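# Four arms build a three-block leaning arch on table

## Task

Arm feet (scene frame, metres; heading in degrees counter-clockwise from +x): arm1 at x=+0.65 y=+0.35 z=+0.72 heading -162; arm2 at x=-0.10 y=+0.65 z=+0.72 heading -63; arm3 at x=-0.65 y=-0.30 z=+0.72 heading +23; arm4 at x=+0.45 y=-0.65 z=+0.72 heading +106. Using blocks found among the table's objects, make an arch: two identically shaped and sized leaning blocks each stand upright on one end (either end), resting flat on the table and tilting toward one another; a keystone sits centred between them on their slanted tops, touching both with no gap at either contact; the three blocks form a straight line; no other loose object touches any of them. Any number of arms may help. Finish by opening the grippers and moving the arms away; the arch must stand unaided, since anything held up only by a robot does not count.

## Robot and tools

Robots. Four identical i2rt Big YAM arms, named arm1, arm2, arm3 and arm4, are mounted on the table top at the feet listed in the task. Each has six revolute joints, a two-finger gripper and a wrist camera. With joints 1 and 6 at zero and the hand held level and pointing ahead, the camera rides on top of the hand looking toward the fingertips. The hand can reach roughly 1.0 m from the joint 1 axis. Joints move at different speeds, so the hand may sweep a wide, curved path between postures.

Frames. Everything is expressed in one scene frame with its origin on the floor and +z up; the table top is near z=0.72. The hand point lies midway between the fingertips; the hand's z axis runs along the fingers and the fingers close along its y axis. Foot poses are not printed, so the task's foot positions are approximate.

Joints (absolute targets, radians except gripper in metres; the number after ± is how close counts as reached):
- joint1_rad -2.879 to 2.879 ±0.045: turns the whole arm about its foot, positive counter-clockwise viewed from above; 0 extends the arm along the foot's heading.
- joint2_rad 0 to 3.141 ±0.14: shoulder; 0 leaves the upper arm pointing backward and near level, increasing values raise it and then tip it forward.
- joint3_rad 0 to 3.019 ±0.09: elbow; 0 folds the forearm back onto the upper arm, larger values straighten it.
- joint4_rad -1.692 to 1.57 ±0.055: hand pitch, positive tilts fingers up.
- joint5_rad -1.57 to 1.57 ±0.03: hand yaw, positive toward the arm's right.
- joint6_rad -2.094 to 2.094 ±0.035: hand roll, positive clockwise when viewed from behind the hand.
- gripper_m 0 to 0.093 ±0.003: fingertip separation. Each finger pad pushes with up to about 50 to 62 N (less on some units).

Tools.
execute_actions: argument actions is a list holding one action or nothing. An action is an object keyed by arm name; each arm entry holds joints, an object mapping any of the seven joint names above to absolute target values. Every motion in the action starts at once and may finish at different moments. An arm or joint you omit can still be driving toward an earlier target. Unknown keys or out-of-range numbers make the whole call rejected with nothing moving. Optional cameras is a list drawn from arm1_cam_wrist, arm2_cam_wrist, arm3_cam_wrist, arm4_cam_wrist, all; omitted, null or ["all"] gives every camera, [] gives none, an invalid name rejects the call. An empty actions list just reports state and images. The result gives each arm's state plus one image per requested camera taken at the end; the pictures line lists which camera each image came from.
wait: seconds from 0 to 10; commands nothing and returns the same report as an empty action.
zoom_image: camera (one of the four wrist cameras) and region [x0, y0, x1, y1] in pixels with (0, 0) top-left, at most 504 by 504; only works on a camera whose full image was in the latest result.
finished_scene: scene is the integer number of the scene being closed; the arch must already be complete and stable. This is final and its result reports success and any next task. Replying without any tool call also ends things.

Result lines. joint_positions gives current joint values; joint torques list each arm joint's drive output in joint order (gripper excluded), with per-unit offset, scale, noise and friction, nonzero even in free air. joint_status tells how each commanded motion of the last accepted action ended: off_target (stopped short and may still be pushing), contact_stop or time_out (target dropped and the joint holds where it stopped, though a timed-out joint may keep a target up to 0.375, 0.375, 0.113, 0.225, 0.075, 0.3 rad from its position for joints 1 to 6 and keep pushing, resuming if freed), not_followed (a safety check against self or arm collision withheld that arm's targets, usually with a cause: line; the gripper part still runs, and the withheld targets may be retried on later actions until replaced by acceptable ones). on_its_own lists uncommanded activity; its held at value is the target being held, not the position. To relieve a pushing joint, command its reported position. Tiny target changes may not move a joint, and a joint holding a load may sag. If any result reports a stop, the remaining execute_actions, wait and finished_scene calls in that same reply are skipped.

Cautions. The arms do not halt on contact and can push very hard; sustained pushing or load-holding heats motors, including while you are thinking, since the robot holds its last command meanwhile. A MOTOR HOT line appears from 85 °C; at 100 °C the arm's motors and gripper go limp until cooled (OVER-TEMPERATURE FAULT, joint_status limit_stop_at_motor_heat, then resend targets), and the arm drops whatever it carries. A forceful press between two robots ends the run; strong hits may too. The collision check ignores fingers, gripper housings and wrist cameras between arms and can be late, and no line reports arm-to-arm contact. Objects touching robots are fine. Never knock anything off or out of the work area. Avoid dropping, slipping, slamming or shoving blocks. Loose objects may occasionally be nudged by outside disturbances, so recheck positions with the cameras before releasing.

Each tool is called after ">>>" as a command line: name --argument value for each argument, lists and objects as JSON in quotes; but a table of rows of numbers goes row by row, as --pt "numbers of a row", without its own name.

## Session

>>> execute_actions --actions '[]'

Scene clock: 0.00 s.
Joint torques (N m, as the arm reports them, + toward a larger angle): no reading
Motor temperatures (°C, as the motors report them): arm1=[28 27 26 26 29 28] | arm2=[29 29 26 29 29 26] | arm3=[27 28 29 29 30 26] | arm4=[28 28 26 29 29 30]
arm1.joint_positions: joint1_rad=-0.223 joint2_rad=+0.493 joint3_rad=+1.496 joint4_rad=-1.269 joint5_rad=+0.115 joint6_rad=-0.158 gripper_m=+0.094
arm1.joint_status: not commanded
arm1.hand: x=+0.4938 y=+0.3553 z=+1.3976 quat_wxyz=(+0.070, -0.789, -0.061, +0.607) (m; scene frame)
arm2.joint_positions: joint1_rad=-0.640 joint2_rad=+0.605 joint3_rad=+1.627 joint4_rad=-1.309 joint5_rad=-0.114 joint6_rad=-0.386 gripper_m=+0.094
arm2.joint_status: not commanded
arm2.hand: x=-0.1004 y=+0.4654 z=+1.3877 quat_wxyz=(-0.330, -0.467, -0.652, +0.499) (m; scene frame)
arm3.joint_positions: joint1_rad=+0.333 joint2_rad=+0.371 joint3_rad=+1.502 joint4_rad=-1.543 joint5_rad=-0.224 joint6_rad=-0.657 gripper_m=+0.095
arm3.joint_status: not commanded
arm3.hand: x=-0.6195 y=-0.2172 z=+1.3959 quat_wxyz=(-0.542, +0.568, -0.612, -0.097) (m; scene frame)
arm4.joint_positions: joint1_rad=+0.384 joint2_rad=+0.343 joint3_rad=+1.315 joint4_rad=-1.497 joint5_rad=-0.059 joint6_rad=+0.134 gripper_m=+0.095
arm4.joint_status: not commanded
arm4.hand: x=+0.3711 y=-0.5632 z=+1.2746 quat_wxyz=(-0.152, +0.765, -0.409, -0.474) (m; scene frame)
pictures: arm1_cam_wrist, arm2_cam_wrist, arm3_cam_wrist, arm4_cam_wrist
Images, in order (width x height): arm1_cam_wrist 616x616, arm2_cam_wrist 616x616, arm3_cam_wrist 616x616, arm4_cam_wrist 616x616.

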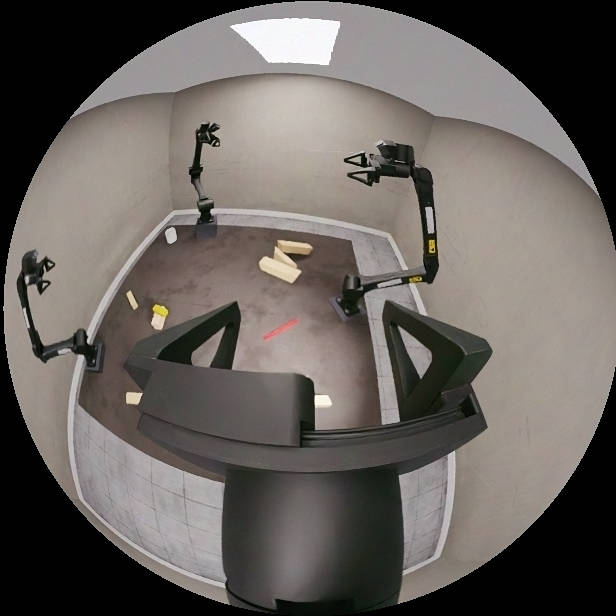

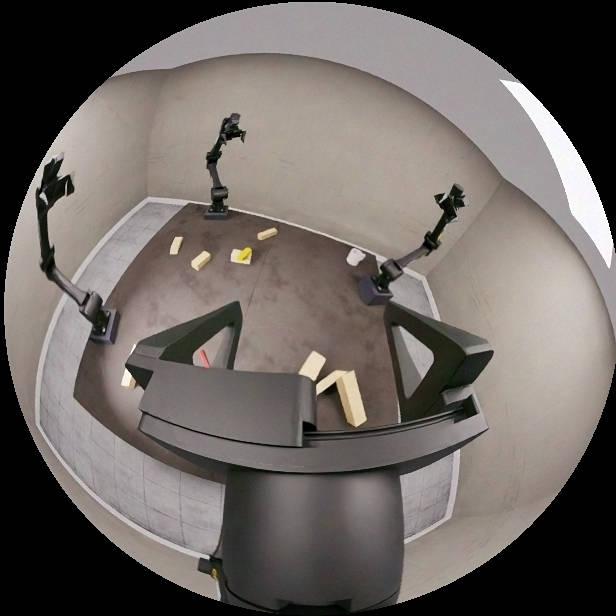

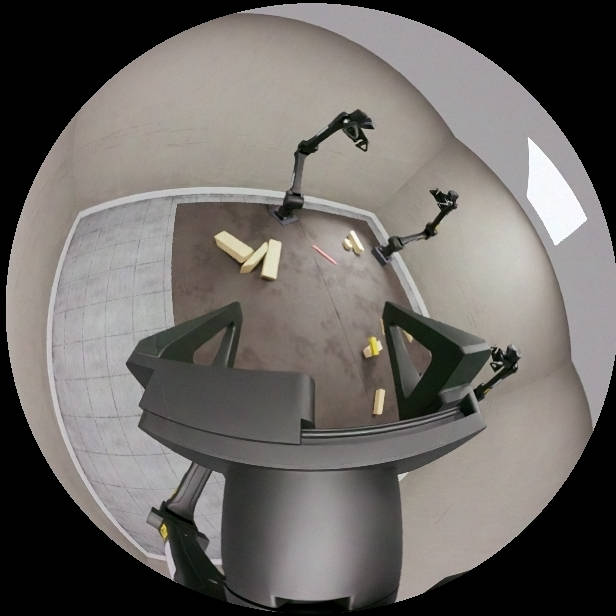

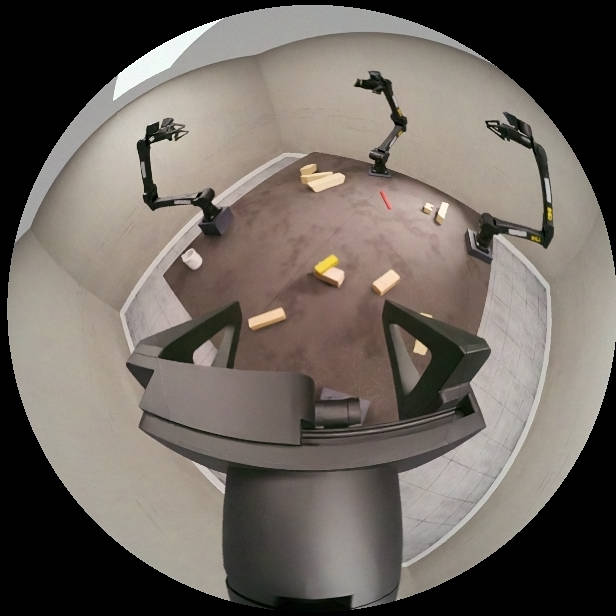

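>>> zoom_image --camera "arm3_cam_wrist" --region '[190,200,430,430]'

>>> zoom_image --camera "arm4_cam_wrist" --region '[170,150,490,370]'

>>> zoom_image --camera "arm2_cam_wrist" --region '[110,210,410,440]'

Region (190, 200, 430, 430) of arm3_cam_wrist's 616x616 image, scaled by 2.100, with more detail than that image has; it fills the top 483 rows of this view, and the rest is white.

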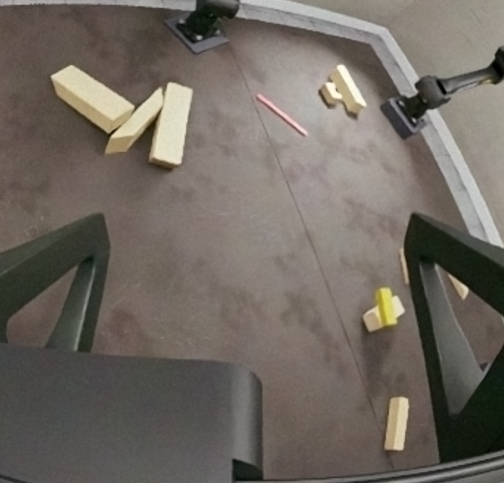

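Region (170, 150, 490, 370) of arm4_cam_wrist's 616x616 image, scaled by 1.575, with more detail than that image has; it fills the top 346 rows of this view, and the rest is white.

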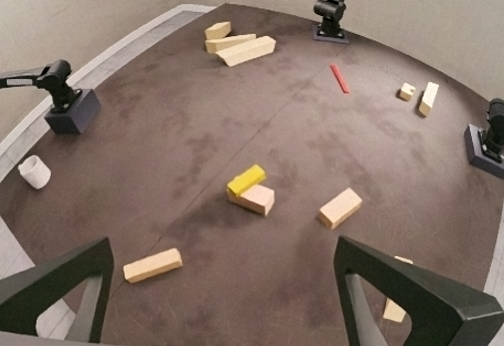

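Region (110, 210, 410, 440) of arm2_cam_wrist's 616x616 image, scaled by 1.680, with more detail than that image has; it fills the top 386 rows of this view, and the rest is white.

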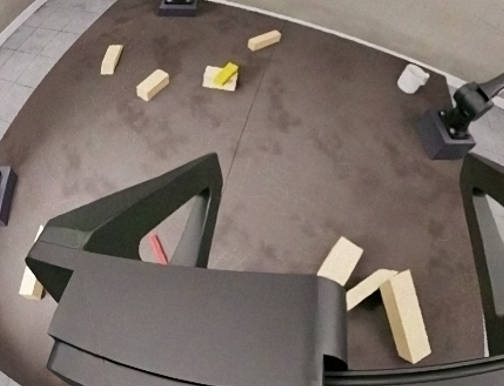

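>>> execute_actions --actions '[{"arm1":{"joints":{"joint1_rad":-0.5,"joint2_rad":1.2,"joint3_rad":1.2,"joint4_rad":-1.2,"joint5_rad":0,"joint6_rad":0}},"arm2":{"joints":{"joint1_rad":-1.0,"joint2_rad":1.2,"joint3_rad":1.2,"joint4_rad":-1.2,"joint5_rad":0,"joint6_rad":0}},"arm3":{"joints":{"joint1_rad":-0.3,"joint2_rad":1.5,"joint3_rad":1.5,"joint4_rad":-1.3,"joint5_rad":0,"joint6_rad":0}},"arm4":{"joints":{"joint1_rad":0.384,"joint2_rad":1.5,"joint3_rad":1.2,"joint4_rad":-1.0,"joint5_rad":0,"joint6_rad":0}}}]'

Scene clock: 3.93 s.
Joint torques (N m, as the arm reports them, + toward a larger angle): arm1=[-0.76 -8.52 12.11  0.95 -0.07  0.09] | arm2=[-1.6  -9.95 13.2   1.21  0.02  0.11] | arm3=[  0.78 -12.34  10.25   1.37   0.12   0.15] | arm4=[ -1.74 -15.25   9.43   1.02  -0.08  -0.04]
Motor temperatures (°C, as the motors report them): arm1=[28 27 27 26 29 28] | arm2=[29 29 26 30 29 26] | arm3=[27 28 30 29 30 26] | arm4=[28 28 27 29 29 30]
arm1.joint_positions: joint1_rad=-0.494 joint2_rad=+1.199 joint3_rad=+1.179 joint4_rad=-1.213 joint5_rad=+0.002 joint6_rad=-0.010 gripper_m=+0.094
arm1.joint_status: all done
arm1.hand: x=+0.2510 y=+0.4276 z=+1.0413 quat_wxyz=(+0.019, -0.981, +0.089, +0.171) (m; scene frame)
arm2.joint_positions: joint1_rad=-0.998 joint2_rad=+1.203 joint3_rad=+1.164 joint4_rad=-1.200 joint5_rad=-0.002 joint6_rad=-0.012 gripper_m=+0.094
arm2.joint_status: all done
arm2.hand: x=-0.2978 y=+0.2927 z=+0.9921 quat_wxyz=(-0.078, -0.847, -0.504, +0.147) (m; scene frame)
arm3.joint_positions: joint1_rad=-0.296 joint2_rad=+1.503 joint3_rad=+1.492 joint4_rad=-1.315 joint5_rad=-0.001 joint6_rad=-0.011 gripper_m=+0.095
arm3.joint_status: all done
arm3.hand: x=-0.1491 y=-0.2694 z=+1.0899 quat_wxyz=(-0.125, +0.034, -0.992, +0.001) (m; scene frame)
arm4.joint_positions: joint1_rad=+0.384 joint2_rad=+1.511 joint3_rad=+1.190 joint4_rad=-1.008 joint5_rad=-0.002 joint6_rad=+0.011 gripper_m=+0.095
arm4.joint_status: all done
arm4.hand: x=+0.1386 y=-0.2752 z=+0.9116 quat_wxyz=(-0.043, +0.897, -0.427, -0.110) (m; scene frame)
pictures: arm1_cam_wrist, arm2_cam_wrist, arm3_cam_wrist, arm4_cam_wrist
Images, in order (width x height): arm1_cam_wrist 616x616, arm2_cam_wrist 616x616, arm3_cam_wrist 616x616, arm4_cam_wrist 616x616.

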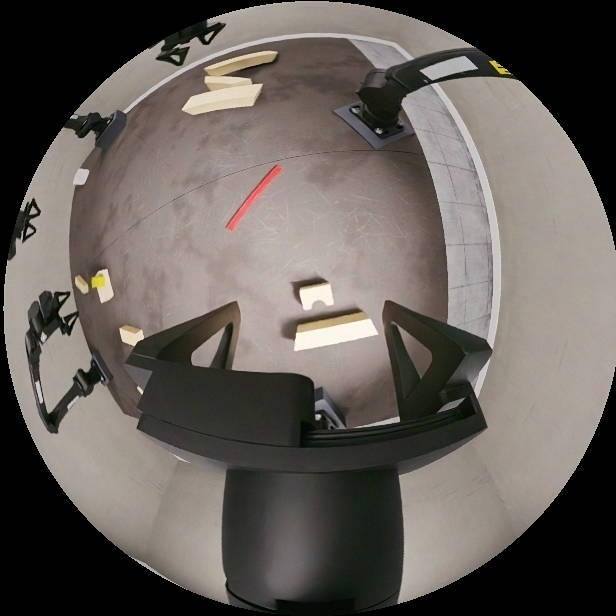

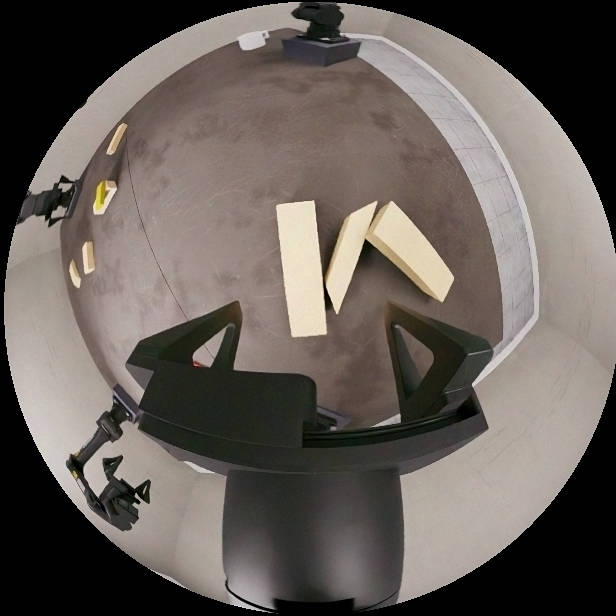

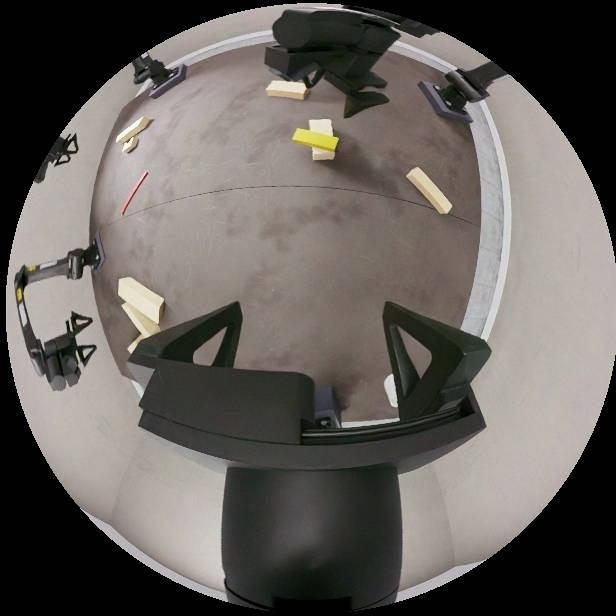

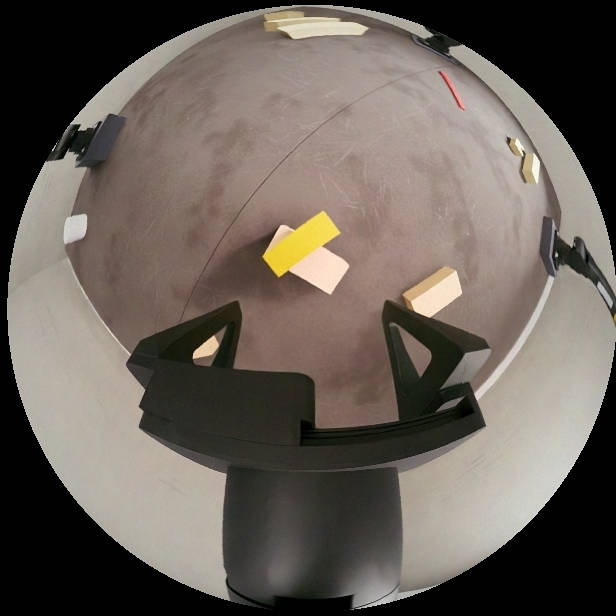

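>>> execute_actions --actions '[{"arm1":{"joints":{"joint4_rad":-0.2}},"arm2":{"joints":{"joint3_rad":1.9}},"arm3":{"joints":{"joint2_rad":0.9}},"arm4":{"joints":{"joint5_rad":0.6}}}]' --cameras '[]'

Scene clock: 7.37 s.
Joint torques (N m, as the arm reports them, + toward a larger angle): arm1=[-0.83 -9.8  13.12  2.35 -0.08  0.09] | arm2=[-1.6  -7.3  11.55  2.28  0.02  0.11] | arm3=[ 1.53 -3.82  9.85  2.2   0.15  0.1 ] | arm4=[ -1.92 -15.4    9.33   0.8    0.24   0.02]
Motor temperatures (°C, as the motors report them): arm1=[28 27 28 26 29 28] | arm2=[29 29 27 30 29 26] | arm3=[27 28 31 29 30 26] | arm4=[28 28 27 29 29 30]
arm1.joint_positions: joint1_rad=-0.494 joint2_rad=+1.199 joint3_rad=+1.179 joint4_rad=-0.223 joint5_rad=+0.002 joint6_rad=-0.010 gripper_m=+0.094
arm1.joint_status: all done
arm1.hand: x=+0.0980 y=+0.4568 z=+1.2153 quat_wxyz=(+0.063, -0.782, +0.071, +0.616) (m; scene frame)
arm2.joint_positions: joint1_rad=-0.998 joint2_rad=+1.189 joint3_rad=+1.872 joint4_rad=-1.200 joint5_rad=-0.002 joint6_rad=-0.012 gripper_m=+0.094
arm2.joint_status: all done
arm2.hand: x=-0.3139 y=+0.2540 z=+1.3579 quat_wxyz=(-0.248, -0.741, -0.444, +0.439) (m; scene frame)
arm3.joint_positions: joint1_rad=-0.296 joint2_rad=+0.902 joint3_rad=+1.492 joint4_rad=-1.315 joint5_rad=-0.001 joint6_rad=-0.011 gripper_m=+0.095
arm3.joint_status: all done
arm3.hand: x=-0.3139 y=-0.2768 z=+1.3376 quat_wxyz=(-0.413, +0.033, -0.910, -0.006) (m; scene frame)
arm4.joint_positions: joint1_rad=+0.384 joint2_rad=+1.511 joint3_rad=+1.190 joint4_rad=-1.008 joint5_rad=+0.597 joint6_rad=+0.010 gripper_m=+0.095
arm4.joint_status: all done
arm4.hand: x=+0.2179 y=-0.2182 z=+0.9394 quat_wxyz=(-0.307, +0.844, -0.440, +0.019) (m; scene frame)
pictures: none
No camera images: the call's "cameras" was empty. Leave "cameras" out to get every camera's image.

>>> zoom_image --camera "arm2_cam_wrist" --region '[250,180,480,350]'

>>> zoom_image --camera "arm1_cam_wrist" --region '[170,30,420,370]'

>>> zoom_image --camera "arm4_cam_wrist" --region '[180,190,500,380]'

>>> zoom_image --camera "arm3_cam_wrist" --region '[230,60,490,240]'

Region (250, 180, 480, 350) of arm2_cam_wrist's 616x616 image, scaled by 2.191, with more detail than that image has; it fills the top 373 rows of this view, and the rest is white.

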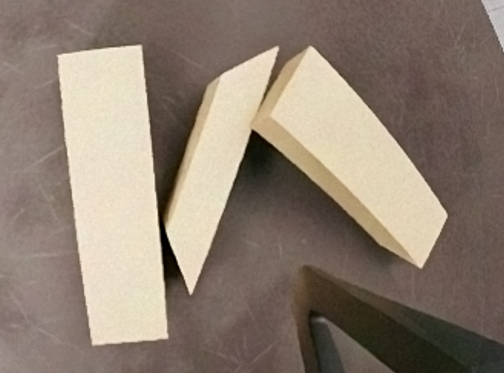

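Region (170, 30, 420, 370) of arm1_cam_wrist's 616x616 image, scaled by 1.482, with more detail than that image has; it fills the left 371 columns of this view, and the rest is white.

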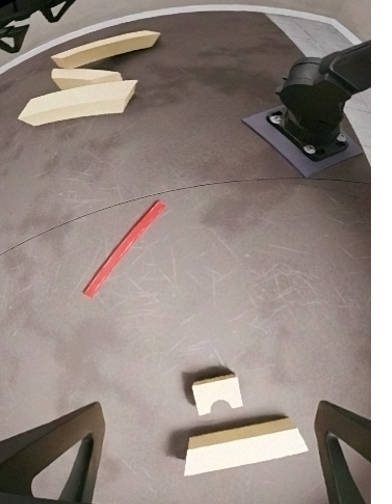

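Region (180, 190, 500, 380) of arm4_cam_wrist's 616x616 image, scaled by 1.575, with more detail than that image has; it fills the top 299 rows of this view, and the rest is white.

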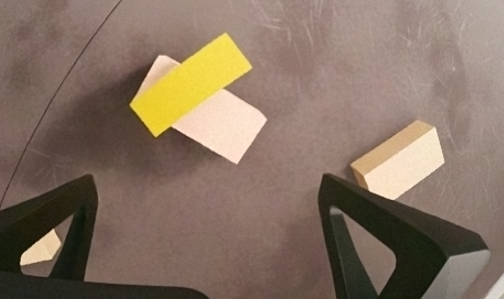

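Region (230, 60, 490, 240) of arm3_cam_wrist's 616x616 image, scaled by 1.938, with more detail than that image has; it fills the top 349 rows of this view, and the rest is white.

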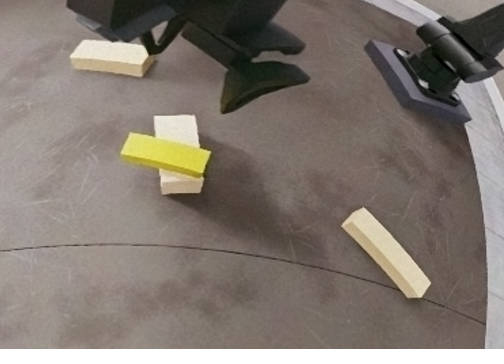

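>>> execute_actions --actions '[{"arm2":{"joints":{"joint1_rad":-1.115,"joint2_rad":1.095,"joint3_rad":0.888,"joint4_rad":-0.743}}}]' --cameras '["arm2_cam_wrist"]'

Scene clock: 35.33 s.
Joint torques (N m, as the arm reports them, + toward a larger angle): arm1=[-0.83 -9.82 13.1   2.39 -0.08  0.09] | arm2=[-1.47 -9.1  10.69  2.29 -0.02  0.11] | arm3=[ 0.74 -3.92  9.8   2.13  0.16  0.13] | arm4=[ -1.99 -15.47   9.41   0.86   0.26   0.  ]
Motor temperatures (°C, as the motors report them): arm1=[28 27 31 26 29 28] | arm2=[29 29 29 30 29 26] | arm3=[27 28 33 29 30 26] | arm4=[28 29 30 29 30 30]
arm1.joint_positions: joint1_rad=-0.494 joint2_rad=+1.199 joint3_rad=+1.179 joint4_rad=-0.223 joint5_rad=+0.002 joint6_rad=-0.010 gripper_m=+0.094
arm1.joint_status: not commanded
arm1.hand: x=+0.0980 y=+0.4568 z=+1.2153 quat_wxyz=(+0.063, -0.782, +0.071, +0.616) (m; scene frame)
arm2.joint_positions: joint1_rad=-1.116 joint2_rad=+1.107 joint3_rad=+0.886 joint4_rad=-0.757 joint5_rad=-0.001 joint6_rad=-0.011 gripper_m=+0.094
arm2.joint_status: all done
arm2.hand: x=-0.3466 y=+0.3092 z=+0.9434 quat_wxyz=(-0.127, -0.849, -0.440, +0.265) (m; scene frame)
arm3.joint_positions: joint1_rad=-0.296 joint2_rad=+0.902 joint3_rad=+1.492 joint4_rad=-1.315 joint5_rad=-0.001 joint6_rad=-0.011 gripper_m=+0.095
arm3.joint_status: not commanded
arm3.hand: x=-0.3139 y=-0.2768 z=+1.3376 quat_wxyz=(-0.413, +0.033, -0.910, -0.006) (m; scene frame)
arm4.joint_positions: joint1_rad=+0.384 joint2_rad=+1.511 joint3_rad=+1.190 joint4_rad=-1.008 joint5_rad=+0.597 joint6_rad=+0.010 gripper_m=+0.095
arm4.joint_status: not commanded
arm4.hand: x=+0.2179 y=-0.2182 z=+0.9394 quat_wxyz=(-0.307, +0.844, -0.440, +0.019) (m; scene frame)
pictures: arm2_cam_wrist
Images, in order (width x height): arm2_cam_wrist 616x616.

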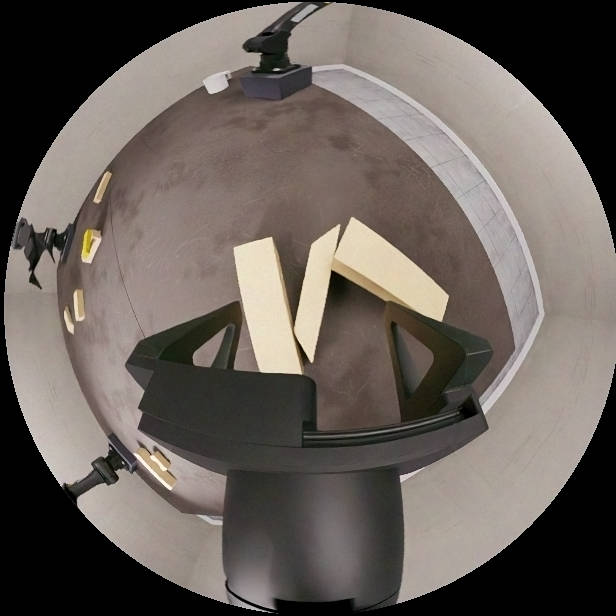

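>>> zoom_image --camera "arm2_cam_wrist" --region '[220,200,470,390]'

Region (220, 200, 470, 390) of arm2_cam_wrist's 616x616 image, scaled by 2.016, with more detail than that image has; it fills the top 383 rows of this view, and the rest is white.

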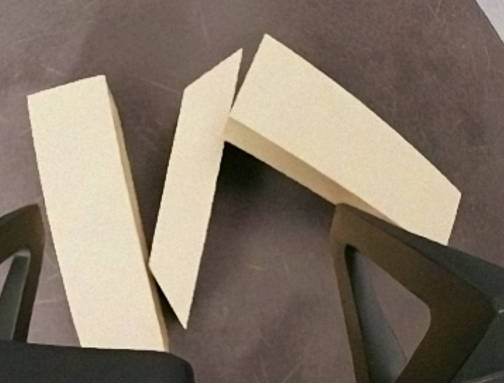

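>>> execute_actions --actions '[{"arm2":{"joints":{"joint1_rad":-0.5,"joint2_rad":0.7,"joint3_rad":1.0}},"arm3":{"joints":{"joint1_rad":0.75,"joint2_rad":1.138,"joint3_rad":0.318,"joint4_rad":0.22}},"arm1":{"joints":{"joint2_rad":0.7,"joint3_rad":1.0,"joint4_rad":-1.2}},"arm4":{"joints":{"joint2_rad":0.7,"joint3_rad":1.0,"joint5_rad":0}}}]' --cameras '["arm3_cam_wrist"]'

>>> zoom_image --camera "arm3_cam_wrist" --region '[180,120,480,340]'

Scene clock: 38.73 s.
Joint torques (N m, as the arm reports them, + toward a larger angle): arm1=[-0.7  -0.63 11.14  0.32 -0.07  0.09] | arm2=[-0.86 -1.13 12.98  2.65 -0.03  0.1 ] | arm3=[ 1.64 -6.67  7.36  2.86  0.1   0.06] | arm4=[-2.33 -2.77 10.37  1.51 -0.26 -0.06]
Motor temperatures (°C, as the motors report them): arm1=[28 27 31 26 29 28] | arm2=[29 29 29 30 29 26] | arm3=[27 28 33 29 30 26] | arm4=[28 29 30 29 30 30]
arm1.joint_positions: joint1_rad=-0.494 joint2_rad=+0.692 joint3_rad=+0.991 joint4_rad=-1.186 joint5_rad=+0.002 joint6_rad=-0.010 gripper_m=+0.094
arm1.joint_status: all done
arm1.hand: x=+0.3664 y=+0.4053 z=+1.1180 quat_wxyz=(+0.035, -0.937, +0.085, +0.337) (m; scene frame)
arm2.joint_positions: joint1_rad=-0.505 joint2_rad=+0.690 joint3_rad=+0.975 joint4_rad=-0.751 joint5_rad=-0.001 joint6_rad=-0.010 gripper_m=+0.094
arm2.joint_status: all done
arm2.hand: x=-0.1014 y=+0.2910 z=+1.1493 quat_wxyz=(-0.361, -0.603, -0.603, +0.379) (m; scene frame)
arm3.joint_positions: joint1_rad=+0.740 joint2_rad=+1.150 joint3_rad=+0.319 joint4_rad=+0.191 joint5_rad=-0.001 joint6_rad=-0.009 gripper_m=+0.095
arm3.joint_status: all done
arm3.hand: x=-0.4761 y=+0.0414 z=+0.8897 quat_wxyz=(-0.384, +0.471, -0.761, -0.228) (m; scene frame)
arm4.joint_positions: joint1_rad=+0.384 joint2_rad=+0.696 joint3_rad=+0.988 joint4_rad=-1.004 joint5_rad=+0.003 joint6_rad=+0.010 gripper_m=+0.095
arm4.joint_status: all done
arm4.hand: x=+0.2436 y=-0.3961 z=+1.1336 quat_wxyz=(-0.170, +0.821, -0.393, -0.377) (m; scene frame)
pictures: arm3_cam_wrist
Images, in order (width x height): arm3_cam_wrist 616x616.

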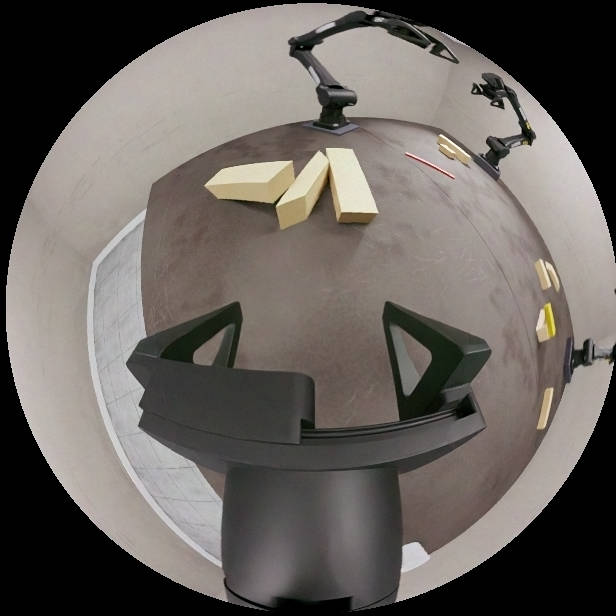

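Region (180, 120, 480, 340) of arm3_cam_wrist's 616x616 image, scaled by 1.680, with more detail than that image has; it fills the top 370 rows of this view, and the rest is white.

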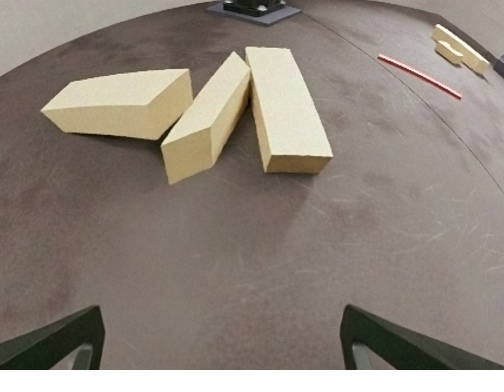

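>>> execute_actions --actions '[{"arm2":{"joints":{"joint1_rad":-1.428,"joint2_rad":1.705,"joint3_rad":1.376,"joint4_rad":-1.242,"joint6_rad":-1.342}},"arm3":{"joints":{"joint1_rad":0.2,"joint2_rad":0.9,"joint3_rad":0.8,"joint4_rad":-1.0}}}]' --cameras '["arm2_cam_wrist"]'

Scene clock: 43.10 s.
Joint torques (N m, as the arm reports them, + toward a larger angle): arm1=[-0.74 -0.66 11.14  0.34 -0.08  0.09] | arm2=[ -0.78 -17.75  10.14   0.07  -0.16  -0.15] | arm3=[ 0.26 -3.34 13.2   0.23  0.06  0.13] | arm4=[-2.27 -2.31 10.56  1.56 -0.28 -0.02]
Motor temperatures (°C, as the motors report them): arm1=[28 27 31 26 29 28] | arm2=[29 29 30 30 29 26] | arm3=[27 28 33 29 30 26] | arm4=[28 29 31 29 29 30]
arm1.joint_positions: joint1_rad=-0.494 joint2_rad=+0.692 joint3_rad=+0.991 joint4_rad=-1.186 joint5_rad=+0.002 joint6_rad=-0.010 gripper_m=+0.094
arm1.joint_status: not commanded
arm1.hand: x=+0.3664 y=+0.4053 z=+1.1180 quat_wxyz=(+0.035, -0.937, +0.085, +0.337) (m; scene frame)
arm2.joint_positions: joint1_rad=-1.437 joint2_rad=+1.704 joint3_rad=+1.366 joint4_rad=-1.233 joint5_rad=-0.001 joint6_rad=-1.330 gripper_m=+0.094
arm2.joint_status: all done
arm2.hand: x=-0.5049 y=+0.3611 z=+0.8584 quat_wxyz=(+0.006, -0.561, -0.828, +0.002) (m; scene frame)
arm3.joint_positions: joint1_rad=+0.208 joint2_rad=+0.892 joint3_rad=+0.763 joint4_rad=-0.982 joint5_rad=+0.000 joint6_rad=-0.009 gripper_m=+0.095
arm3.joint_status: all done
arm3.hand: x=-0.3780 y=-0.1259 z=+1.0153 quat_wxyz=(-0.221, +0.275, -0.934, -0.058) (m; scene frame)
arm4.joint_positions: joint1_rad=+0.384 joint2_rad=+0.696 joint3_rad=+0.988 joint4_rad=-1.004 joint5_rad=+0.003 joint6_rad=+0.010 gripper_m=+0.095
arm4.joint_status: not commanded
arm4.hand: x=+0.2436 y=-0.3961 z=+1.1336 quat_wxyz=(-0.170, +0.821, -0.393, -0.377) (m; scene frame)
pictures: arm2_cam_wrist
Images, in order (width x height): arm2_cam_wrist 616x616.

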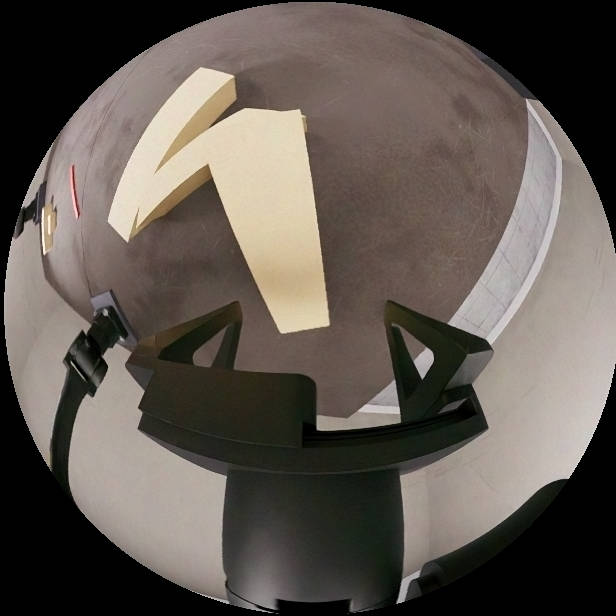

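>>> execute_actions --actions '[{"arm2":{"joints":{"joint1_rad":-1.378,"joint2_rad":1.687,"joint3_rad":1.352,"joint4_rad":-1.236,"joint6_rad":-1.388}}}]' --cameras '[]'

>>> execute_actions --actions '[{"arm2":{"joints":{"joint2_rad":1.803,"joint3_rad":1.222,"joint4_rad":-0.99}}}]' --cameras '["arm2_cam_wrist"]'

Scene clock: 44.90 s.
Joint torques (N m, as the arm reports them, + toward a larger angle): arm1=[-0.8  -0.58 11.13  0.35 -0.08  0.08] | arm2=[ -1.88 -19.11   8.83   0.3   -0.17  -0.14] | arm3=[ 0.81 -3.72 13.18  0.26  0.13  0.07] | arm4=[-2.28 -2.38 10.5   1.54 -0.3  -0.07]
Motor temperatures (°C, as the motors report them): arm1=[28 27 31 26 29 28] | arm2=[29 29 29 30 29 26] | arm3=[27 28 34 29 30 26] | arm4=[28 29 31 29 29 30]
arm1.joint_positions: joint1_rad=-0.494 joint2_rad=+0.692 joint3_rad=+0.991 joint4_rad=-1.186 joint5_rad=+0.002 joint6_rad=-0.010 gripper_m=+0.094
arm1.joint_status: not commanded
arm1.hand: x=+0.3664 y=+0.4053 z=+1.1180 quat_wxyz=(+0.035, -0.937, +0.085, +0.337) (m; scene frame)
arm2.joint_positions: joint1_rad=-1.375 joint2_rad=+1.703 joint3_rad=+1.356 joint4_rad=-1.233 joint5_rad=-0.001 joint6_rad=-1.376 gripper_m=+0.094
arm2.joint_status: all done
arm2.hand: x=-0.4834 y=+0.3389 z=+0.8549 quat_wxyz=(+0.005, -0.515, -0.857, -0.003) (m; scene frame)
arm3.joint_positions: joint1_rad=+0.208 joint2_rad=+0.892 joint3_rad=+0.763 joint4_rad=-0.982 joint5_rad=+0.000 joint6_rad=-0.009 gripper_m=+0.095
arm3.joint_status: not commanded
arm3.hand: x=-0.3780 y=-0.1259 z=+1.0153 quat_wxyz=(-0.221, +0.275, -0.934, -0.058) (m; scene frame)
arm4.joint_positions: joint1_rad=+0.384 joint2_rad=+0.696 joint3_rad=+0.988 joint4_rad=-1.004 joint5_rad=+0.003 joint6_rad=+0.010 gripper_m=+0.095
arm4.joint_status: not commanded
arm4.hand: x=+0.2436 y=-0.3961 z=+1.1336 quat_wxyz=(-0.170, +0.821, -0.393, -0.377) (m; scene frame)
pictures: none
No camera images: the call's "cameras" was empty. Leave "cameras" out to get every camera's image.

Scene clock: 46.00 s.
Joint torques (N m, as the arm reports them, + toward a larger angle): arm1=[-0.76 -0.62 11.12  0.31 -0.07  0.09] | arm2=[ -2.   -17.53   8.78   0.78  -0.16  -0.14] | arm3=[-0.28 -2.83 13.26  0.26  0.11  0.1 ] | arm4=[-1.89 -2.45 10.49  1.53 -0.25 -0.08]
Motor temperatures (°C, as the motors report them): arm1=[28 27 31 26 29 28] | arm2=[29 29 29 30 29 26] | arm3=[27 28 34 29 30 26] | arm4=[28 29 31 29 29 30]
arm1.joint_positions: joint1_rad=-0.494 joint2_rad=+0.692 joint3_rad=+0.991 joint4_rad=-1.186 joint5_rad=+0.002 joint6_rad=-0.010 gripper_m=+0.094
arm1.joint_status: not commanded
arm1.hand: x=+0.3664 y=+0.4053 z=+1.1180 quat_wxyz=(+0.035, -0.937, +0.085, +0.337) (m; scene frame)
arm2.joint_positions: joint1_rad=-1.375 joint2_rad=+1.800 joint3_rad=+1.214 joint4_rad=-0.999 joint5_rad=-0.001 joint6_rad=-1.377 gripper_m=+0.094
arm2.joint_status: all done
arm2.hand: x=-0.4790 y=+0.3439 z=+0.7605 quat_wxyz=(+0.004, -0.515, -0.857, -0.005) (m; scene frame)
arm3.joint_positions: joint1_rad=+0.208 joint2_rad=+0.892 joint3_rad=+0.763 joint4_rad=-0.982 joint5_rad=+0.000 joint6_rad=-0.009 gripper_m=+0.095
arm3.joint_status: not commanded
arm3.hand: x=-0.3780 y=-0.1259 z=+1.0153 quat_wxyz=(-0.221, +0.275, -0.934, -0.058) (m; scene frame)
arm4.joint_positions: joint1_rad=+0.384 joint2_rad=+0.696 joint3_rad=+0.988 joint4_rad=-1.004 joint5_rad=+0.003 joint6_rad=+0.010 gripper_m=+0.095
arm4.joint_status: not commanded
arm4.hand: x=+0.2436 y=-0.3961 z=+1.1336 quat_wxyz=(-0.170, +0.821, -0.393, -0.377) (m; scene frame)
pictures: arm2_cam_wrist
Images, in order (width x height): arm2_cam_wrist 616x616.

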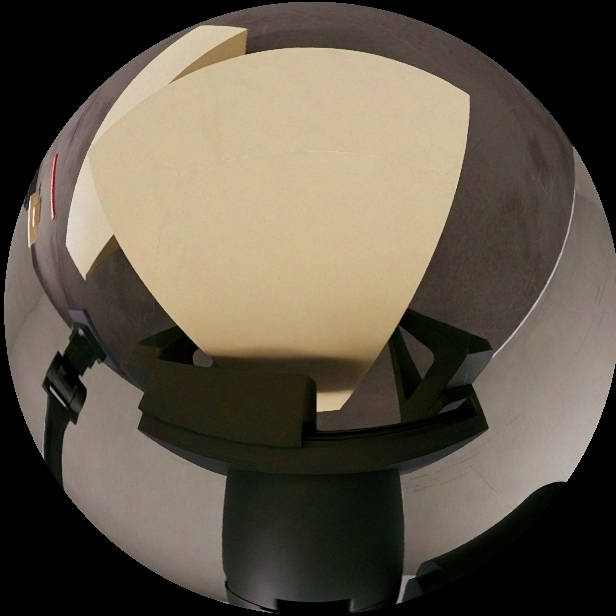

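>>> execute_actions --actions '[{"arm2":{"joints":{"joint2_rad":1.815,"joint3_rad":1.212,"joint4_rad":-0.97,"gripper_m":0.05}}}]' --cameras '["arm2_cam_wrist"]'

Scene clock: 48.17 s.
Joint torques (N m, as the arm reports them, + toward a larger angle): arm1=[-0.77 -0.58 11.13  0.34 -0.07  0.09] | arm2=[ -1.96 -16.68   8.71   0.79  -0.21  -0.11] | arm3=[ 0.79 -3.56 13.24  0.12  0.09  0.07] | arm4=[-2.07 -2.05 10.54  1.61 -0.23 -0.05]
Motor temperatures (°C, as the motors report them): arm1=[28 27 31 26 29 28] | arm2=[29 29 29 30 29 26] | arm3=[27 28 34 29 30 26] | arm4=[28 29 31 29 29 30]
arm1.joint_positions: joint1_rad=-0.494 joint2_rad=+0.692 joint3_rad=+0.991 joint4_rad=-1.186 joint5_rad=+0.002 joint6_rad=-0.010 gripper_m=+0.094
arm1.joint_status: not commanded
arm1.hand: x=+0.3664 y=+0.4053 z=+1.1180 quat_wxyz=(+0.035, -0.937, +0.085, +0.337) (m; scene frame)
arm2.joint_positions: joint1_rad=-1.375 joint2_rad=+1.801 joint3_rad=+1.205 joint4_rad=-0.978 joint5_rad=+0.001 joint6_rad=-1.379 gripper_m=+0.058
arm2.joint_status: gripper_m off_target (ended at +0.058, target +0.050); the others done
arm2.hand: x=-0.4799 y=+0.3435 z=+0.7572 quat_wxyz=(+0.007, -0.514, -0.858, +0.000) (m; scene frame)
arm3.joint_positions: joint1_rad=+0.208 joint2_rad=+0.892 joint3_rad=+0.763 joint4_rad=-0.982 joint5_rad=+0.000 joint6_rad=-0.009 gripper_m=+0.095
arm3.joint_status: not commanded
arm3.hand: x=-0.3780 y=-0.1259 z=+1.0153 quat_wxyz=(-0.221, +0.275, -0.934, -0.058) (m; scene frame)
arm4.joint_positions: joint1_rad=+0.384 joint2_rad=+0.696 joint3_rad=+0.988 joint4_rad=-1.004 joint5_rad=+0.003 joint6_rad=+0.010 gripper_m=+0.095
arm4.joint_status: not commanded
arm4.hand: x=+0.2436 y=-0.3961 z=+1.1336 quat_wxyz=(-0.170, +0.821, -0.393, -0.377) (m; scene frame)
pictures: arm2_cam_wrist
Images, in order (width x height): arm2_cam_wrist 616x616.

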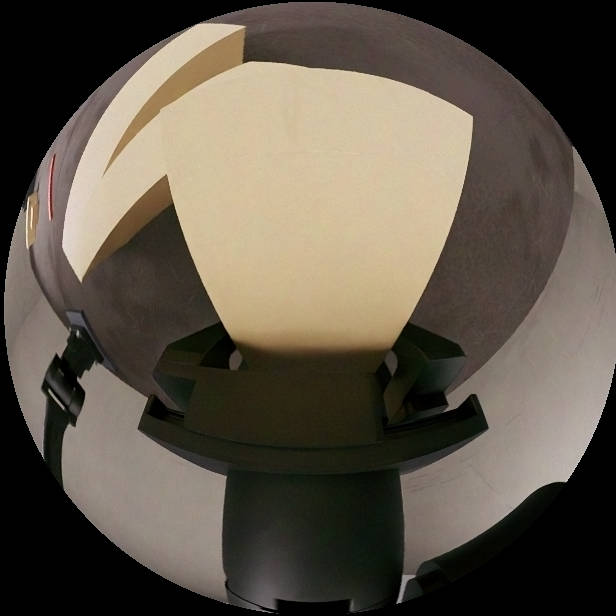

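>>> execute_actions --actions '[{"arm2":{"joints":{"joint2_rad":1.658,"joint3_rad":1.424,"joint4_rad":-1.337,"gripper_m":0.05}},"arm1":{"joints":{"joint1_rad":0.5,"joint2_rad":0.5}},"arm3":{"joints":{"joint1_rad":-0.3,"joint2_rad":0.6}}}]' --cameras '[]'

>>> execute_actions --actions '[{"arm2":{"joints":{"joint1_rad":0.12,"joint2_rad":2.003,"joint3_rad":1.912,"joint4_rad":-1.48,"joint6_rad":-1.522}}}]' --cameras '["arm2_cam_wrist","arm1_cam_wrist"]'

Scene clock: 50.47 s.
Joint torques (N m, as the arm reports them, + toward a larger angle): arm1=[ 0.62  2.26 10.6   0.54  0.01  0.08] | arm2=[ -1.92 -16.27  11.85   0.03  -0.2   -0.11] | arm3=[ 0.87 -0.49 13.63  0.77  0.12  0.11] | arm4=[-1.37 -2.33 10.53  1.57 -0.29 -0.08]
Motor temperatures (°C, as the motors report them): arm1=[28 27 31 26 29 28] | arm2=[29 29 29 30 29 26] | arm3=[27 28 35 29 30 26] | arm4=[28 28 31 29 29 30]
arm1.joint_positions: joint1_rad=+0.493 joint2_rad=+0.491 joint3_rad=+0.991 joint4_rad=-1.187 joint5_rad=+0.000 joint6_rad=-0.008 gripper_m=+0.094
arm1.joint_status: all done
arm1.hand: x=+0.4836 y=+0.1738 z=+1.1663 quat_wxyz=(-0.162, -0.830, -0.356, +0.398) (m; scene frame)
arm2.joint_positions: joint1_rad=-1.375 joint2_rad=+1.650 joint3_rad=+1.394 joint4_rad=-1.329 joint5_rad=+0.001 joint6_rad=-1.379 gripper_m=+0.058
arm2.joint_status: gripper_m off_target (ended at +0.058, target +0.050); the others done
arm2.hand: x=-0.4750 y=+0.3455 z=+0.8936 quat_wxyz=(+0.005, -0.514, -0.858, -0.005) (m; scene frame)
arm3.joint_positions: joint1_rad=-0.290 joint2_rad=+0.591 joint3_rad=+0.763 joint4_rad=-0.982 joint5_rad=+0.000 joint6_rad=-0.009 gripper_m=+0.095
arm3.joint_status: all done
arm3.hand: x=-0.3633 y=-0.2797 z=+1.1035 quat_wxyz=(-0.374, +0.035, -0.927, -0.007) (m; scene frame)
arm4.joint_positions: joint1_rad=+0.384 joint2_rad=+0.696 joint3_rad=+0.988 joint4_rad=-1.004 joint5_rad=+0.003 joint6_rad=+0.010 gripper_m=+0.095
arm4.joint_status: not commanded
arm4.hand: x=+0.2436 y=-0.3961 z=+1.1336 quat_wxyz=(-0.170, +0.821, -0.393, -0.377) (m; scene frame)
pictures: none
No camera images: the call's "cameras" was empty. Leave "cameras" out to get every camera's image.

Scene clock: 52.43 s.
Joint torques (N m, as the arm reports them, + toward a larger angle): arm1=[ 0.6   2.26 10.65  0.57  0.01  0.08] | arm2=[ -2.25 -26.58  11.83  -0.2   -0.08  -0.14] | arm3=[ 0.01 -0.81 13.58  0.65  0.12  0.14] | arm4=[-1.83 -2.47 10.47  1.41 -0.29 -0.05]
Motor temperatures (°C, as the motors report them): arm1=[28 27 31 26 29 28] | arm2=[29 30 30 30 29 26] | arm3=[27 28 35 29 30 26] | arm4=[28 28 32 29 29 30]
arm1.joint_positions: joint1_rad=+0.493 joint2_rad=+0.491 joint3_rad=+0.991 joint4_rad=-1.187 joint5_rad=+0.000 joint6_rad=-0.008 gripper_m=+0.094
arm1.joint_status: not commanded
arm1.hand: x=+0.4836 y=+0.1738 z=+1.1663 quat_wxyz=(-0.162, -0.830, -0.356, +0.398) (m; scene frame)
arm2.joint_positions: joint1_rad=+0.126 joint2_rad=+2.033 joint3_rad=+1.881 joint4_rad=-1.470 joint5_rad=-0.002 joint6_rad=-1.511 gripper_m=+0.058
arm2.joint_status: all done
arm2.hand: x=+0.2563 y=+0.1470 z=+0.8591 quat_wxyz=(+0.013, +0.273, -0.962, -0.028) (m; scene frame)
arm3.joint_positions: joint1_rad=-0.290 joint2_rad=+0.591 joint3_rad=+0.763 joint4_rad=-0.982 joint5_rad=+0.000 joint6_rad=-0.009 gripper_m=+0.095
arm3.joint_status: not commanded
arm3.hand: x=-0.3633 y=-0.2797 z=+1.1035 quat_wxyz=(-0.374, +0.035, -0.927, -0.007) (m; scene frame)
arm4.joint_positions: joint1_rad=+0.384 joint2_rad=+0.696 joint3_rad=+0.988 joint4_rad=-1.004 joint5_rad=+0.003 joint6_rad=+0.010 gripper_m=+0.095
arm4.joint_status: not commanded
arm4.hand: x=+0.2436 y=-0.3961 z=+1.1336 quat_wxyz=(-0.170, +0.821, -0.393, -0.377) (m; scene frame)
pictures: arm1_cam_wrist, arm2_cam_wrist
Images, in order (width x height): arm1_cam_wrist 616x616, arm2_cam_wrist 616x616.

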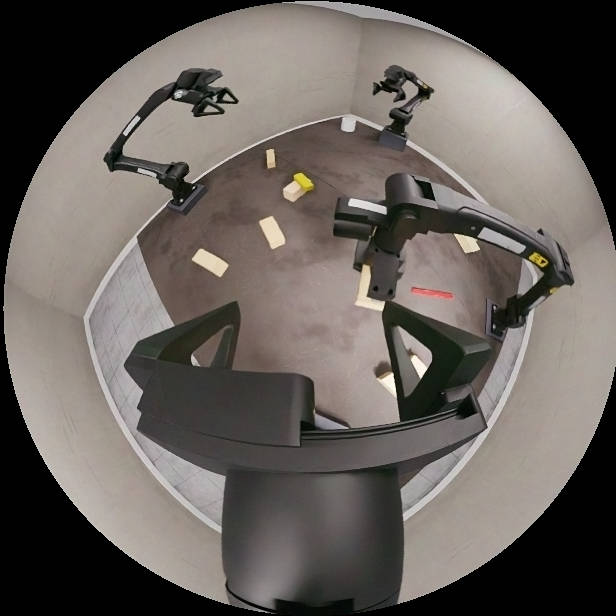

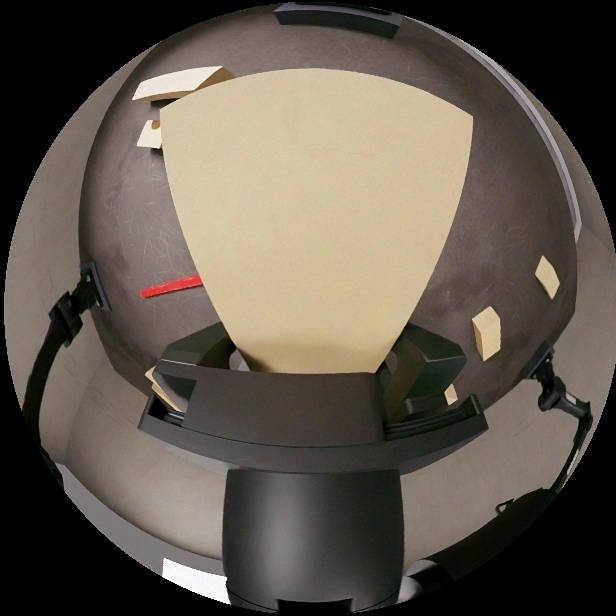

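>>> execute_actions --actions '[{"arm2":{"joints":{"joint2_rad":2.03,"joint3_rad":1.655,"joint4_rad":-1.15}}}]' --cameras '["arm1_cam_wrist"]'

Scene clock: 53.87 s.
Joint torques (N m, as the arm reports them, + toward a larger angle): arm1=[ 0.71  2.46 10.63  0.51  0.01  0.07] | arm2=[ -2.14 -23.98  10.63   0.77  -0.09  -0.13] | arm3=[ 0.55 -0.51 13.48  0.61  0.04  0.08] | arm4=[-2.2  -2.61 10.45  1.63 -0.28 -0.05]
Motor temperatures (°C, as the motors report them): arm1=[28 27 31 26 29 28] | arm2=[29 30 30 30 29 26] | arm3=[27 28 35 29 30 26] | arm4=[28 28 32 29 29 30]
arm1.joint_positions: joint1_rad=+0.493 joint2_rad=+0.491 joint3_rad=+0.991 joint4_rad=-1.187 joint5_rad=+0.000 joint6_rad=-0.008 gripper_m=+0.094
arm1.joint_status: not commanded
arm1.hand: x=+0.4836 y=+0.1738 z=+1.1663 quat_wxyz=(-0.162, -0.830, -0.356, +0.398) (m; scene frame)
arm2.joint_positions: joint1_rad=+0.126 joint2_rad=+2.038 joint3_rad=+1.633 joint4_rad=-1.158 joint5_rad=-0.002 joint6_rad=-1.511 gripper_m=+0.058
arm2.joint_status: all done
arm2.hand: x=+0.2488 y=+0.1562 z=+0.7648 quat_wxyz=(+0.003, +0.273, -0.962, -0.001) (m; scene frame)
arm3.joint_positions: joint1_rad=-0.290 joint2_rad=+0.591 joint3_rad=+0.763 joint4_rad=-0.982 joint5_rad=+0.000 joint6_rad=-0.009 gripper_m=+0.095
arm3.joint_status: not commanded
arm3.hand: x=-0.3633 y=-0.2797 z=+1.1035 quat_wxyz=(-0.374, +0.035, -0.927, -0.007) (m; scene frame)
arm4.joint_positions: joint1_rad=+0.384 joint2_rad=+0.696 joint3_rad=+0.988 joint4_rad=-1.004 joint5_rad=+0.003 joint6_rad=+0.010 gripper_m=+0.095
arm4.joint_status: not commanded
arm4.hand: x=+0.2436 y=-0.3961 z=+1.1336 quat_wxyz=(-0.170, +0.821, -0.393, -0.377) (m; scene frame)
pictures: arm1_cam_wrist
Images, in order (width x height): arm1_cam_wrist 616x616.

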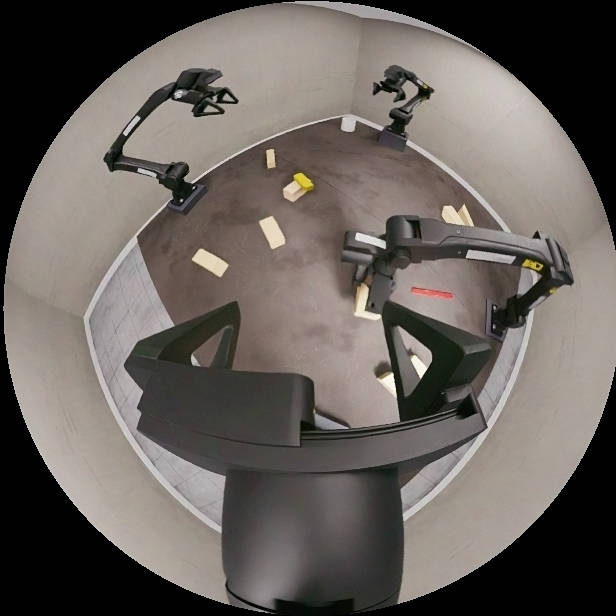

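>>> execute_actions --actions '[{"arm2":{"joints":{"gripper_m":0.093}},"arm3":{"joints":{"joint1_rad":0.67,"joint2_rad":2.19,"joint3_rad":1.95,"joint4_rad":-1.3,"joint6_rad":-0.124}}}]' --cameras '["arm3_cam_wrist"]'

>>> execute_actions --actions '[{"arm2":{"joints":{"joint2_rad":1.7,"joint3_rad":1.75,"joint4_rad":-1.55,"joint6_rad":0}}}]' --cameras '["arm2_cam_wrist"]'

Scene clock: 58.57 s.
Joint torques (N m, as the arm reports them, + toward a larger angle): arm1=[ 0.71  2.25 10.66  0.54  0.01  0.07] | arm2=[ -2.15 -23.82  10.68   0.76  -0.08  -0.14] | arm3=[  0.3  -22.49  13.04  -0.46   0.07  -0.04] | arm4=[-2.11 -2.16 10.51  1.53 -0.26 -0.03]
Motor temperatures (°C, as the motors report them): arm1=[28 27 31 26 29 28] | arm2=[29 30 30 30 29 26] | arm3=[27 28 36 29 30 26] | arm4=[28 28 32 29 29 30]
arm1.joint_positions: joint1_rad=+0.493 joint2_rad=+0.491 joint3_rad=+0.991 joint4_rad=-1.187 joint5_rad=+0.000 joint6_rad=-0.008 gripper_m=+0.094
arm1.joint_status: not commanded
arm1.hand: x=+0.4836 y=+0.1738 z=+1.1663 quat_wxyz=(-0.162, -0.830, -0.356, +0.398) (m; scene frame)
arm2.joint_positions: joint1_rad=+0.126 joint2_rad=+2.037 joint3_rad=+1.633 joint4_rad=-1.158 joint5_rad=-0.002 joint6_rad=-1.511 gripper_m=+0.093
arm2.joint_status: all done
arm2.hand: x=+0.2489 y=+0.1561 z=+0.7655 quat_wxyz=(+0.003, +0.273, -0.962, +0.000) (m; scene frame)
arm3.joint_positions: joint1_rad=+0.682 joint2_rad=+2.211 joint3_rad=+1.902 joint4_rad=-1.286 joint5_rad=+0.000 joint6_rad=-0.115 gripper_m=+0.095
arm3.joint_status: all done
arm3.hand: x=-0.3145 y=+0.2679 z=+0.8461 quat_wxyz=(+0.010, +0.544, -0.839, +0.010) (m; scene frame)
arm4.joint_positions: joint1_rad=+0.384 joint2_rad=+0.696 joint3_rad=+0.988 joint4_rad=-1.004 joint5_rad=+0.003 joint6_rad=+0.010 gripper_m=+0.095
arm4.joint_status: not commanded
arm4.hand: x=+0.2436 y=-0.3961 z=+1.1336 quat_wxyz=(-0.170, +0.821, -0.393, -0.377) (m; scene frame)
pictures: arm3_cam_wrist
Images, in order (width x height): arm3_cam_wrist 616x616.

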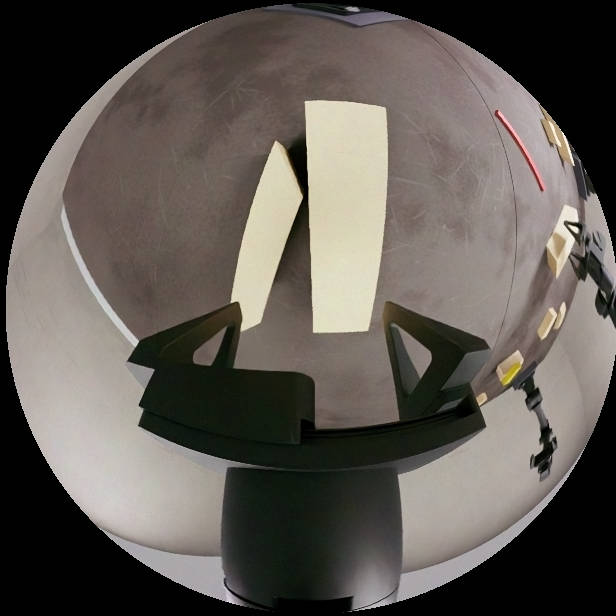

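Scene clock: 60.70 s.
Joint torques (N m, as the arm reports them, + toward a larger angle): arm1=[ 0.6   2.31 10.64  0.53  0.01  0.07] | arm2=[ -2.18 -16.61  10.58   0.32   0.04   0.12] | arm3=[ -0.16 -22.69  13.05  -0.5    0.07  -0.08] | arm4=[-1.97 -2.67 10.43  1.46 -0.29 -0.05]
Motor temperatures (°C, as the motors report them): arm1=[28 27 31 26 29 28] | arm2=[29 30 30 30 29 26] | arm3=[27 28 36 29 30 26] | arm4=[28 28 32 29 29 30]
arm1.joint_positions: joint1_rad=+0.493 joint2_rad=+0.491 joint3_rad=+0.991 joint4_rad=-1.187 joint5_rad=+0.000 joint6_rad=-0.008 gripper_m=+0.094
arm1.joint_status: not commanded
arm1.hand: x=+0.4836 y=+0.1738 z=+1.1663 quat_wxyz=(-0.162, -0.830, -0.356, +0.398) (m; scene frame)
arm2.joint_positions: joint1_rad=+0.126 joint2_rad=+1.680 joint3_rad=+1.743 joint4_rad=-1.541 joint5_rad=-0.002 joint6_rad=-0.012 gripper_m=+0.093
arm2.joint_status: all done
arm2.hand: x=+0.2110 y=+0.2135 z=+1.0029 quat_wxyz=(-0.035, -0.455, -0.889, +0.022) (m; scene frame)
arm3.joint_positions: joint1_rad=+0.682 joint2_rad=+2.211 joint3_rad=+1.902 joint4_rad=-1.286 joint5_rad=+0.000 joint6_rad=-0.115 gripper_m=+0.095
arm3.joint_status: not commanded
arm3.hand: x=-0.3145 y=+0.2679 z=+0.8461 quat_wxyz=(+0.010, +0.544, -0.839, +0.010) (m; scene frame)
arm4.joint_positions: joint1_rad=+0.384 joint2_rad=+0.696 joint3_rad=+0.988 joint4_rad=-1.004 joint5_rad=+0.003 joint6_rad=+0.010 gripper_m=+0.095
arm4.joint_status: not commanded
arm4.hand: x=+0.2436 y=-0.3961 z=+1.1336 quat_wxyz=(-0.170, +0.821, -0.393, -0.377) (m; scene frame)
pictures: arm2_cam_wrist
Images, in order (width x height): arm2_cam_wrist 616x616.

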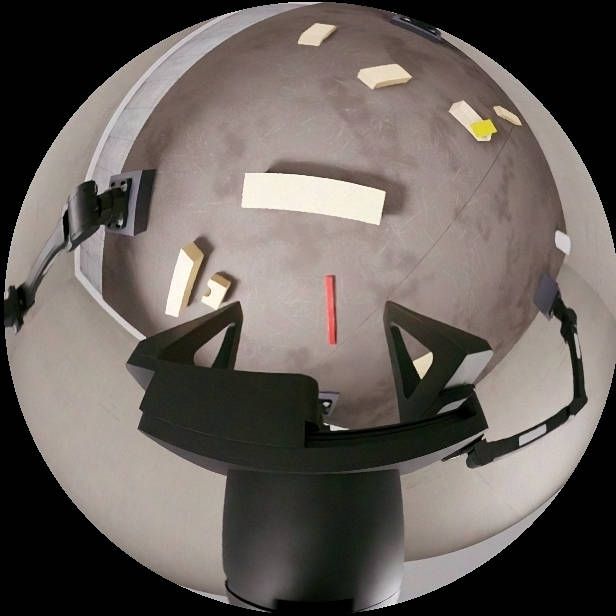

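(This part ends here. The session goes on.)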